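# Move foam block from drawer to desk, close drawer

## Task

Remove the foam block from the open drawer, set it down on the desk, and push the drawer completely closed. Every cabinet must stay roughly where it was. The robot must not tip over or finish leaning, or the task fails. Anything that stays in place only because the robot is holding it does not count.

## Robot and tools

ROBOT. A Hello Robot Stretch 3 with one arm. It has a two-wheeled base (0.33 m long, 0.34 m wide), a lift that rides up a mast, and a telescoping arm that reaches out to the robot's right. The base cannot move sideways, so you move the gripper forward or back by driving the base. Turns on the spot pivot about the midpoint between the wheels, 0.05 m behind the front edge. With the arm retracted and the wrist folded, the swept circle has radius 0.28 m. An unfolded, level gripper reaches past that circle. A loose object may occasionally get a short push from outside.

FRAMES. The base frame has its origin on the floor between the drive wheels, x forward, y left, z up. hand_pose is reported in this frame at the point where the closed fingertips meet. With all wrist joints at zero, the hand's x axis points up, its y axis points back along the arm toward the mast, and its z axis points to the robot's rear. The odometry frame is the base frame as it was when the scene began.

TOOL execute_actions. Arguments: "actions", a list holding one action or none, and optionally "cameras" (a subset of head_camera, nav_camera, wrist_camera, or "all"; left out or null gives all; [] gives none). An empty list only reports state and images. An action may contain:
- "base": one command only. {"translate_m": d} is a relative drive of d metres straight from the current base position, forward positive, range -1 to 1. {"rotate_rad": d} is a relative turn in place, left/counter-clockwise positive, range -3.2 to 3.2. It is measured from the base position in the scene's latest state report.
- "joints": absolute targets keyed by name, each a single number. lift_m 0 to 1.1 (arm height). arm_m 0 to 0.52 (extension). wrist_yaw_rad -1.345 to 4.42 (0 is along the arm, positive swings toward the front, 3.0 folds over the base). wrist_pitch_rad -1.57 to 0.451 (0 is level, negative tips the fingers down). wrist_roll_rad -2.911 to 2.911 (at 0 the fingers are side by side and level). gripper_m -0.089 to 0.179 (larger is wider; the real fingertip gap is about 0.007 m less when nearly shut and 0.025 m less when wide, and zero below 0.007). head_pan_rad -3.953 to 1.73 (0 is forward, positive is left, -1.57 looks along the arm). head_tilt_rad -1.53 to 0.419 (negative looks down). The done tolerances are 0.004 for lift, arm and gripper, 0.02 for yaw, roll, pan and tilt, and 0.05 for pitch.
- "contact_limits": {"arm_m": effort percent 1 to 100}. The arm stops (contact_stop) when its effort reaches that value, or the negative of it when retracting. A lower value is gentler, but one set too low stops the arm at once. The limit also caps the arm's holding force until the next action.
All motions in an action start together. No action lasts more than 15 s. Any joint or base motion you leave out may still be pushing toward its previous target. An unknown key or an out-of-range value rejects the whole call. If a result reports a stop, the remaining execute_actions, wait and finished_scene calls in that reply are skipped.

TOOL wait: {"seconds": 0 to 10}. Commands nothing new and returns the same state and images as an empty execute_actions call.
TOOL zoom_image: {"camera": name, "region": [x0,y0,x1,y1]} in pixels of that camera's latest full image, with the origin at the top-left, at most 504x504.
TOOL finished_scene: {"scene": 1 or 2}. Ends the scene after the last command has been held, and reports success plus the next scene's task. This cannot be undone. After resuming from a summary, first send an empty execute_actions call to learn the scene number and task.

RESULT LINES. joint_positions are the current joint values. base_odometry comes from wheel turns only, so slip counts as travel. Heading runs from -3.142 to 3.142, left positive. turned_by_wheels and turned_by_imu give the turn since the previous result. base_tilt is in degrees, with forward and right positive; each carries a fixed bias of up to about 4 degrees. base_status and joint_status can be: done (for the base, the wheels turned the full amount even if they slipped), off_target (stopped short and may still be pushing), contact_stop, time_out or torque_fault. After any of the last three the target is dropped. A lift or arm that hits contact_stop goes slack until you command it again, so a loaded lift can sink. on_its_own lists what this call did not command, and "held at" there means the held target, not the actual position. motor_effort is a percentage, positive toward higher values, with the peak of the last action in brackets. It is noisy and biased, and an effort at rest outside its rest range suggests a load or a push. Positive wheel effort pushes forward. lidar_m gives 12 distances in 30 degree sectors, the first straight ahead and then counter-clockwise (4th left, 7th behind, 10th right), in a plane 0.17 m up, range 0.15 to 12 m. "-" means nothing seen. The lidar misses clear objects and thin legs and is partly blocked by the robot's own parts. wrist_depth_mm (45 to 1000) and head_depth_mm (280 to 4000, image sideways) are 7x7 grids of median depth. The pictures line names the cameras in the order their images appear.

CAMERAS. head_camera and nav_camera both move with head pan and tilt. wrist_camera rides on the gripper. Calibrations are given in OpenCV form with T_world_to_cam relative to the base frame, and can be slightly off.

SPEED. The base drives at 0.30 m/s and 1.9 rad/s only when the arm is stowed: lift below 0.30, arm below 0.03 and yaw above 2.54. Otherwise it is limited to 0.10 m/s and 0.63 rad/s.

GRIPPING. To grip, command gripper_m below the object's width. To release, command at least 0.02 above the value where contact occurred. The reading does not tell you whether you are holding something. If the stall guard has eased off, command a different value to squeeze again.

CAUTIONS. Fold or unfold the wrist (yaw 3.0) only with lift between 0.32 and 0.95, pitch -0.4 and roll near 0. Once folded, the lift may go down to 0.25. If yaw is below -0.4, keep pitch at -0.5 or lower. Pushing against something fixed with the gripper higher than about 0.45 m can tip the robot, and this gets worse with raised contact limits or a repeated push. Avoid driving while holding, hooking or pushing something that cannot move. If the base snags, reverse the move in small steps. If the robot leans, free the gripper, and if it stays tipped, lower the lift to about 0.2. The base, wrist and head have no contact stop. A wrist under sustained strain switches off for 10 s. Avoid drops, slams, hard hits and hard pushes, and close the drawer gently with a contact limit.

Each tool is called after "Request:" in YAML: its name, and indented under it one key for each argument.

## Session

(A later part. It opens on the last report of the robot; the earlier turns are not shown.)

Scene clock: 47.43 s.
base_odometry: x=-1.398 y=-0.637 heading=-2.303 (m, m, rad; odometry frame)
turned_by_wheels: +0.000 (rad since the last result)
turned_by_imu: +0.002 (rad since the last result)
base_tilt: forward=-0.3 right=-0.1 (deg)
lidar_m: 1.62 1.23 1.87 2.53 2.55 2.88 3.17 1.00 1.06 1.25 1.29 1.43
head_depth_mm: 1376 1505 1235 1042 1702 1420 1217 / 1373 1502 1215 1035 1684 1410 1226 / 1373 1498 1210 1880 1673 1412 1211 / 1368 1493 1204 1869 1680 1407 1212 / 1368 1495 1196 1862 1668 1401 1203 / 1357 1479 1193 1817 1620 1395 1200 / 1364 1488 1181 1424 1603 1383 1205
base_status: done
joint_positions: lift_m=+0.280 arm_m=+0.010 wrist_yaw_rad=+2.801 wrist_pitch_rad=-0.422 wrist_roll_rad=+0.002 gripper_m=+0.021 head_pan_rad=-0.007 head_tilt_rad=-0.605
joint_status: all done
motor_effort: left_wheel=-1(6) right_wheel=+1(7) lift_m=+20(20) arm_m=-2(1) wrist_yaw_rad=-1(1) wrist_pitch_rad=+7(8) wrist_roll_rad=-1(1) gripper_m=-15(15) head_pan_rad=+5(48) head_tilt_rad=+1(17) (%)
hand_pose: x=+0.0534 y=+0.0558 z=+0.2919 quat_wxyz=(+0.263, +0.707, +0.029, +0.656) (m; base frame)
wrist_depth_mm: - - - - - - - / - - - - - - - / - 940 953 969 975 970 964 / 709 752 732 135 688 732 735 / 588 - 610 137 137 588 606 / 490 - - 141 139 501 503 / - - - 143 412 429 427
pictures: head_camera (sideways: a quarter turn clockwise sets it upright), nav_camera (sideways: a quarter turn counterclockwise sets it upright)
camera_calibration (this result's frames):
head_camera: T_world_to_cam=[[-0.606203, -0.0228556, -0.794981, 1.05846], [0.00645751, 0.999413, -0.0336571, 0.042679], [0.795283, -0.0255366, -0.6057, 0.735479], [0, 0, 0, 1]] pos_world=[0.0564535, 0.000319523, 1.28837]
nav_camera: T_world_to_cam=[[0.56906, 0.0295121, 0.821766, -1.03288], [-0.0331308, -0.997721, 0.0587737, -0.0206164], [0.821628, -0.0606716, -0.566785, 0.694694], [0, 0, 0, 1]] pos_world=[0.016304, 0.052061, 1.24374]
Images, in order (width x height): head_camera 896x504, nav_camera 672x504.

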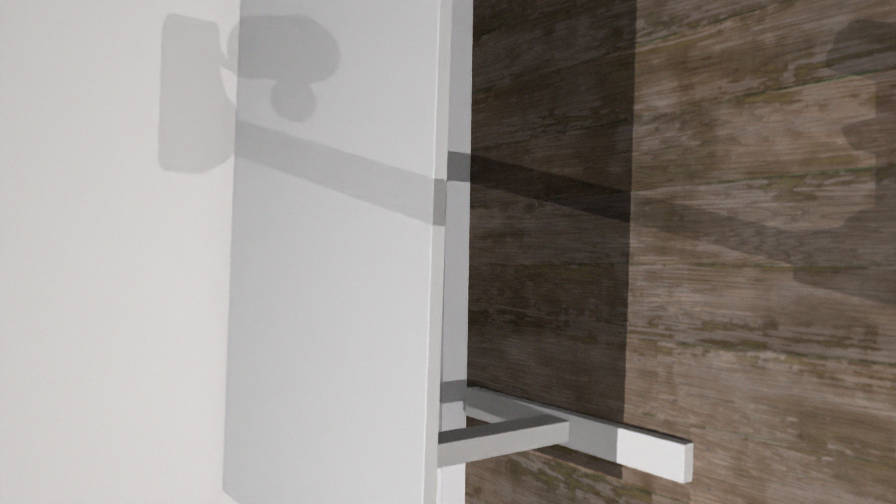

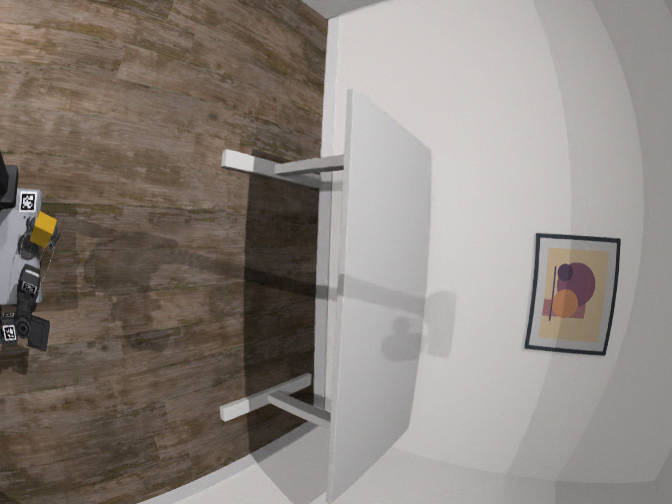

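Request:
execute_actions:
  actions:
    - {"base":{"translate_m":0.49}}
  cameras: []

Request:
execute_actions:
  actions:
    - {"base":{"rotate_rad":1.57},"joints":{"lift_m":0.91,"head_pan_rad":-1.3,"head_tilt_rad":-0.75}}
  cameras: []

Request:
execute_actions:
  actions:
    - {"joints":{"arm_m":0.35,"wrist_pitch_rad":-1.5,"wrist_yaw_rad":1.5}}

Scene clock: 51.03 s.
base_odometry: x=-1.726 y=-1.002 heading=-2.303 (m, m, rad; odometry frame)
turned_by_wheels: +0.000 (rad since the last result)
turned_by_imu: +0.001 (rad since the last result)
base_tilt: forward=-0.3 right=-0.1 (deg)
lidar_m: 1.13 0.77 1.59 1.69 2.63 2.90 3.66 1.40 1.30 1.24 1.07 1.17
head_depth_mm: 942 1049 1142 936 755 631 1174 / 939 1044 1144 933 751 631 1165 / 942 1047 1142 923 749 628 1169 / 942 1042 1144 921 744 627 1187 / 936 1046 1141 916 741 624 1180 / 938 1042 1141 910 740 621 1181 / 934 1045 1132 908 735 619 1163
base_status: done
joint_positions: lift_m=+0.280 arm_m=+0.010 wrist_yaw_rad=+2.801 wrist_pitch_rad=-0.422 wrist_roll_rad=+0.002 gripper_m=+0.021 head_pan_rad=-0.007 head_tilt_rad=-0.605
joint_status: not commanded
motor_effort: left_wheel=-2(5) right_wheel=+2(9) lift_m=+20(20) arm_m=-2(1) wrist_yaw_rad=-1(0) wrist_pitch_rad=+8(7) wrist_roll_rad=-1(1) gripper_m=-16(16) head_pan_rad=+4(5) head_tilt_rad=+1(2) (%)
hand_pose: x=+0.0535 y=+0.0557 z=+0.2919 quat_wxyz=(+0.264, +0.707, +0.029, +0.656) (m; base frame)
wrist_depth_mm: - - - - - - 590 / - - - - - - 616 / - 946 954 972 968 963 707 / 703 744 731 135 650 712 701 / 579 - 609 138 137 597 595 / 485 - - 140 138 494 504 / - - - 144 407 426 434
pictures: none
No camera images: the call's "cameras" was empty. Leave "cameras" out to get every camera's image.

Scene clock: 57.60 s.
base_odometry: x=-1.726 y=-1.002 heading=-0.733 (m, m, rad; odometry frame)
turned_by_wheels: +1.570 (rad since the last result)
turned_by_imu: +1.569 (rad since the last result)
base_tilt: forward=-0.4 right=-0.1 (deg)
lidar_m: 1.70 2.62 2.88 3.66 1.54 1.30 1.24 1.07 1.18 1.13 0.77 1.58
head_depth_mm: 938 1055 968 794 702 - 1142 / 958 1085 964 792 716 - - / 986 1103 962 786 - - - / 1011 1128 953 783 679 1282 1175 / 1043 1146 950 780 663 1300 1150 / 1060 1187 946 777 675 1270 1144 / 1094 1259 943 772 687 1292 1139
base_status: done
joint_positions: lift_m=+0.910 arm_m=+0.010 wrist_yaw_rad=+2.801 wrist_pitch_rad=-0.422 wrist_roll_rad=+0.002 gripper_m=+0.021 head_pan_rad=-1.293 head_tilt_rad=-0.741
joint_status: all done
motor_effort: left_wheel=-2(8) right_wheel=+2(10) lift_m=+27(27) arm_m=-2(2) wrist_yaw_rad=-1(1) wrist_pitch_rad=+7(7) wrist_roll_rad=-1(1) gripper_m=-16(15) head_pan_rad=-4(49) head_tilt_rad=-5(13) (%)
hand_pose: x=+0.0535 y=+0.0558 z=+0.9215 quat_wxyz=(+0.264, +0.707, +0.029, +0.656) (m; base frame)
wrist_depth_mm: - - - - - - - / - - - - - - - / - - - - - - - / - - - 136 - - - / - - - 137 136 - - / - - - 140 138 - - / - - - 143 - - -
pictures: none
No camera images: the call's "cameras" was empty. Leave "cameras" out to get every camera's image.

Scene clock: 61.30 s.
base_odometry: x=-1.726 y=-1.002 heading=-0.733 (m, m, rad; odometry frame)
turned_by_wheels: +0.000 (rad since the last result)
turned_by_imu: +0.000 (rad since the last result)
base_tilt: forward=-0.4 right=-0.1 (deg)
lidar_m: 1.69 2.61 2.87 3.66 1.54 1.29 1.24 1.07 1.18 1.13 0.77 1.58
head_depth_mm: 938 1041 - 775 659 607 1162 / 961 1086 1028 798 656 615 1159 / 986 1099 960 789 666 1255 1154 / 1008 1128 955 783 665 1281 1151 / 1040 1133 951 780 663 1296 1144 / 1067 1186 946 776 675 1268 1142 / 1095 1262 944 773 689 1290 1139
base_status: not commanded
joint_positions: lift_m=+0.910 arm_m=+0.350 wrist_yaw_rad=+1.500 wrist_pitch_rad=-1.494 wrist_roll_rad=+0.002 gripper_m=+0.021 head_pan_rad=-1.293 head_tilt_rad=-0.741
joint_status: all done
motor_effort: left_wheel=-2(2) right_wheel=+2(2) lift_m=+27(27) arm_m=+3(4) wrist_yaw_rad=+0(3) wrist_pitch_rad=-2(8) wrist_roll_rad=-1(1) gripper_m=-16(15) head_pan_rad=-4(4) head_tilt_rad=-4(3) (%)
hand_pose: x=-0.0257 y=-0.4946 z=+0.7912 quat_wxyz=(+0.707, +0.705, -0.052, +0.001) (m; base frame)
wrist_depth_mm: 946 230 229 224 222 218 214 / - 237 232 229 226 222 218 / - 240 237 232 231 225 223 / - 244 241 136 233 231 228 / - 249 245 138 136 235 232 / - - 251 141 139 238 236 / - - 257 143 247 245 242
pictures: head_camera (sideways: a quarter turn clockwise sets it upright), nav_camera (sideways: a quarter turn counterclockwise sets it upright), wrist_camera
camera_calibration (this result's frames):
head_camera: T_world_to_cam=[[-0.220165, 0.67354, -0.7056, 0.93961], [0.959751, 0.278875, -0.0332621, 0.0363437], [0.174371, -0.684523, -0.70783, 0.872112], [0, 0, 0, 1]] pos_world=[0.0199171, -0.0460194, 1.2815]
nav_camera: T_world_to_cam=[[0.217209, -0.63984, 0.737174, -0.920461], [-0.96462, -0.256308, 0.0617607, -0.0188123], [0.149426, -0.724508, -0.672875, 0.836802], [0, 0, 0, 1]] pos_world=[0.0567454, 0.0125001, 1.24276]
wrist_camera: T_world_to_cam=[[-0.0271557, -0.997733, -0.0615732, -0.433022], [-0.993615, 0.0201935, 0.110999, -0.0708892], [-0.109504, 0.0641943, -0.991911, 0.981327], [0, 0, 0, 1]] pos_world=[0.0252635, -0.493605, 0.954596]
Images, in order (width x height): head_camera 896x504, nav_camera 672x504, wrist_camera 644x364.

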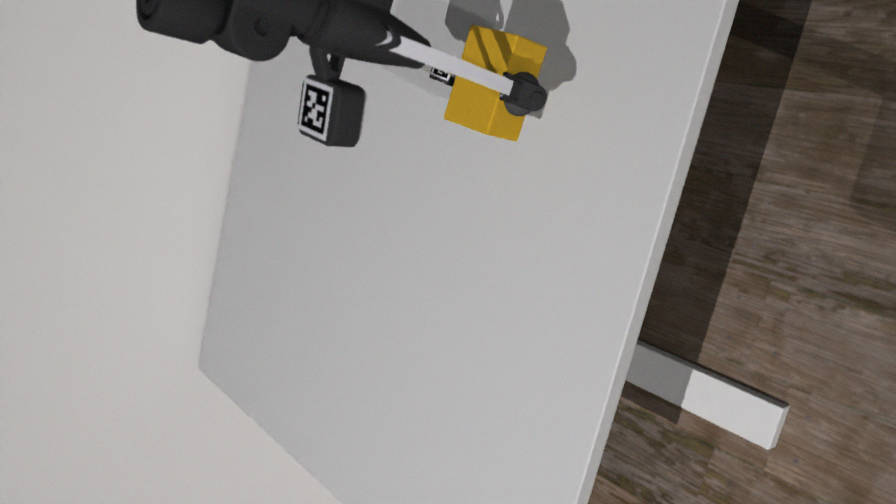

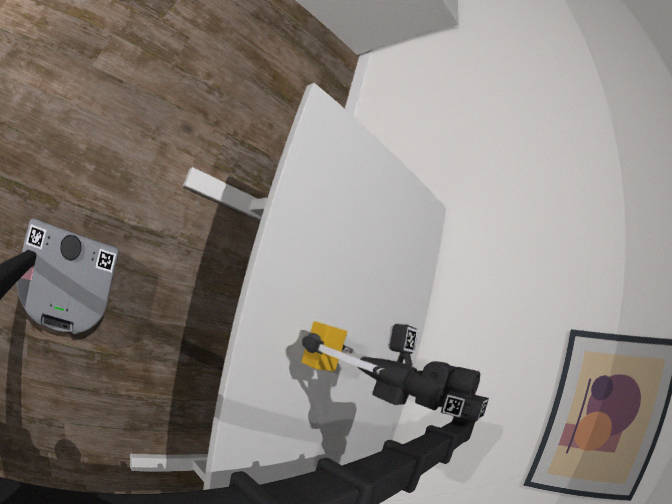

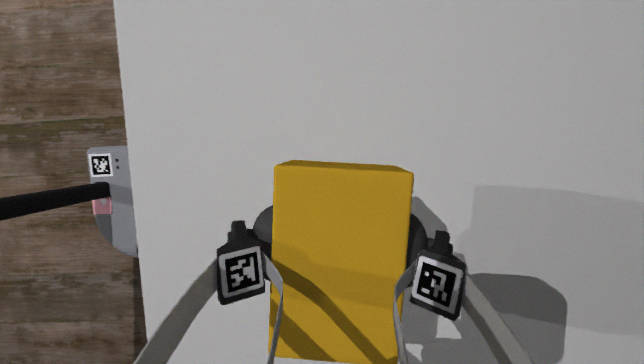

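Request:
execute_actions:
  actions:
    - {"joints":{"lift_m":0.857}}
  cameras: []

Request:
execute_actions:
  actions:
    - {"joints":{"gripper_m":0.13}}
  cameras: []

Request:
execute_actions:
  actions:
    - {"joints":{"lift_m":0.92}}
  cameras: ["wrist_camera"]

Scene clock: 62.83 s.
base_odometry: x=-1.726 y=-1.002 heading=-0.733 (m, m, rad; odometry frame)
turned_by_wheels: +0.000 (rad since the last result)
turned_by_imu: +0.000 (rad since the last result)
base_tilt: forward=-0.4 right=-0.1 (deg)
lidar_m: 1.69 2.62 2.88 3.65 1.54 1.30 1.24 1.07 1.17 1.13 0.77 1.58
head_depth_mm: 938 1043 - 757 656 605 1159 / 962 1086 998 779 655 615 1156 / 984 1096 960 784 667 1250 1152 / 1010 1128 957 783 663 1277 1143 / 1038 1142 946 781 663 1303 1150 / 1063 1180 947 777 676 1266 1147 / 1098 1263 943 774 688 1294 1141
base_status: not commanded
joint_positions: lift_m=+0.857 arm_m=+0.350 wrist_yaw_rad=+1.500 wrist_pitch_rad=-1.494 wrist_roll_rad=+0.002 gripper_m=+0.021 head_pan_rad=-1.293 head_tilt_rad=-0.741
joint_status: all done
motor_effort: left_wheel=-2(2) right_wheel=+2(2) lift_m=+20(24) arm_m=+2(2) wrist_yaw_rad=+0(0) wrist_pitch_rad=-2(2) wrist_roll_rad=-1(1) gripper_m=-15(14) head_pan_rad=-4(3) head_tilt_rad=-4(3) (%)
hand_pose: x=-0.0258 y=-0.4946 z=+0.7385 quat_wxyz=(+0.707, +0.705, -0.052, +0.001) (m; base frame)
wrist_depth_mm: 535 179 176 174 171 169 167 / 932 182 179 177 173 172 170 / 931 187 184 181 178 176 173 / 994 189 187 136 180 179 175 / - 193 191 138 137 182 180 / - 197 194 141 140 187 183 / - 202 198 143 192 189 186
pictures: none
No camera images: the call's "cameras" was empty. Leave "cameras" out to get every camera's image.

Scene clock: 64.43 s.
base_odometry: x=-1.726 y=-1.002 heading=-0.733 (m, m, rad; odometry frame)
turned_by_wheels: +0.000 (rad since the last result)
turned_by_imu: +0.000 (rad since the last result)
base_tilt: forward=-0.3 right=-0.1 (deg)
lidar_m: 1.69 2.62 2.89 3.65 1.54 1.30 1.24 1.07 1.17 1.13 0.77 1.58
head_depth_mm: 935 1045 - 757 658 605 1161 / 962 1078 996 780 653 616 1153 / 980 1102 962 786 667 1257 1148 / 1012 1126 954 781 665 1278 1154 / 1039 1139 950 780 661 1298 1151 / 1066 1184 947 776 675 1279 1142 / 1105 1265 938 772 688 1292 1136
base_status: not commanded
joint_positions: lift_m=+0.857 arm_m=+0.350 wrist_yaw_rad=+1.500 wrist_pitch_rad=-1.494 wrist_roll_rad=+0.002 gripper_m=+0.130 head_pan_rad=-1.293 head_tilt_rad=-0.741
joint_status: all done
motor_effort: left_wheel=-2(2) right_wheel=+2(2) lift_m=+20(20) arm_m=+3(3) wrist_yaw_rad=+1(1) wrist_pitch_rad=-2(2) wrist_roll_rad=-1(1) gripper_m=+1(79) head_pan_rad=-3(3) head_tilt_rad=-5(4) (%)
hand_pose: x=-0.0258 y=-0.4946 z=+0.7385 quat_wxyz=(+0.707, +0.705, -0.052, +0.001) (m; base frame)
wrist_depth_mm: 543 179 177 174 171 169 167 / 905 182 179 177 175 172 170 / 956 186 184 181 177 175 173 / 966 190 187 139 180 177 175 / - 193 189 142 183 182 179 / - 199 194 144 186 - 183 / - 201 197 147 190 190 188
pictures: none
No camera images: the call's "cameras" was empty. Leave "cameras" out to get every camera's image.

Scene clock: 65.83 s.
base_odometry: x=-1.726 y=-1.002 heading=-0.733 (m, m, rad; odometry frame)
turned_by_wheels: +0.000 (rad since the last result)
turned_by_imu: +0.000 (rad since the last result)
base_tilt: forward=-0.3 right=-0.1 (deg)
lidar_m: 1.69 2.62 2.88 3.66 1.54 1.29 1.24 1.07 1.17 1.13 0.77 1.58
head_depth_mm: 936 1045 - 775 658 606 1164 / 956 1085 936 791 657 618 1159 / 987 1096 960 787 667 1260 1152 / 1007 1131 953 785 664 1272 1149 / 1042 1140 951 780 661 1295 1144 / 1065 1182 946 776 675 1271 1147 / 1094 1263 946 772 688 1289 1141
base_status: not commanded
joint_positions: lift_m=+0.920 arm_m=+0.350 wrist_yaw_rad=+1.500 wrist_pitch_rad=-1.494 wrist_roll_rad=+0.002 gripper_m=+0.130 head_pan_rad=-1.293 head_tilt_rad=-0.741
joint_status: all done
motor_effort: left_wheel=-2(2) right_wheel=+2(3) lift_m=+26(29) arm_m=+2(3) wrist_yaw_rad=+0(1) wrist_pitch_rad=-2(2) wrist_roll_rad=-1(1) gripper_m=+0(1) head_pan_rad=-3(3) head_tilt_rad=-4(4) (%)
hand_pose: x=-0.0258 y=-0.4946 z=+0.8012 quat_wxyz=(+0.707, +0.705, -0.052, +0.001) (m; base frame)
wrist_depth_mm: - 240 237 232 229 227 224 / 972 245 243 240 236 232 228 / - 251 246 242 240 238 233 / - 254 251 202 243 241 236 / - 260 255 206 248 243 241 / - - 262 211 252 - 244 / - - 269 264 257 255 251
pictures: wrist_camera
camera_calibration (this result's frames):
wrist_camera: T_world_to_cam=[[-0.0271756, -0.997732, -0.0615871, -0.432392], [-0.993579, 0.0201911, 0.11132, -0.0723418], [-0.109824, 0.0642169, -0.991874, 0.991232], [0, 0, 0, 1]] pos_world=[0.0252332, -0.493604, 0.964601]
Images, in order (width x height): wrist_camera 644x364.

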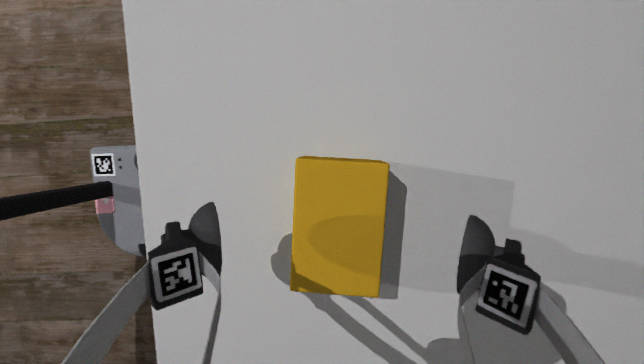

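Request:
finished_scene:
  scene: 2

The scene is finished: the task was done.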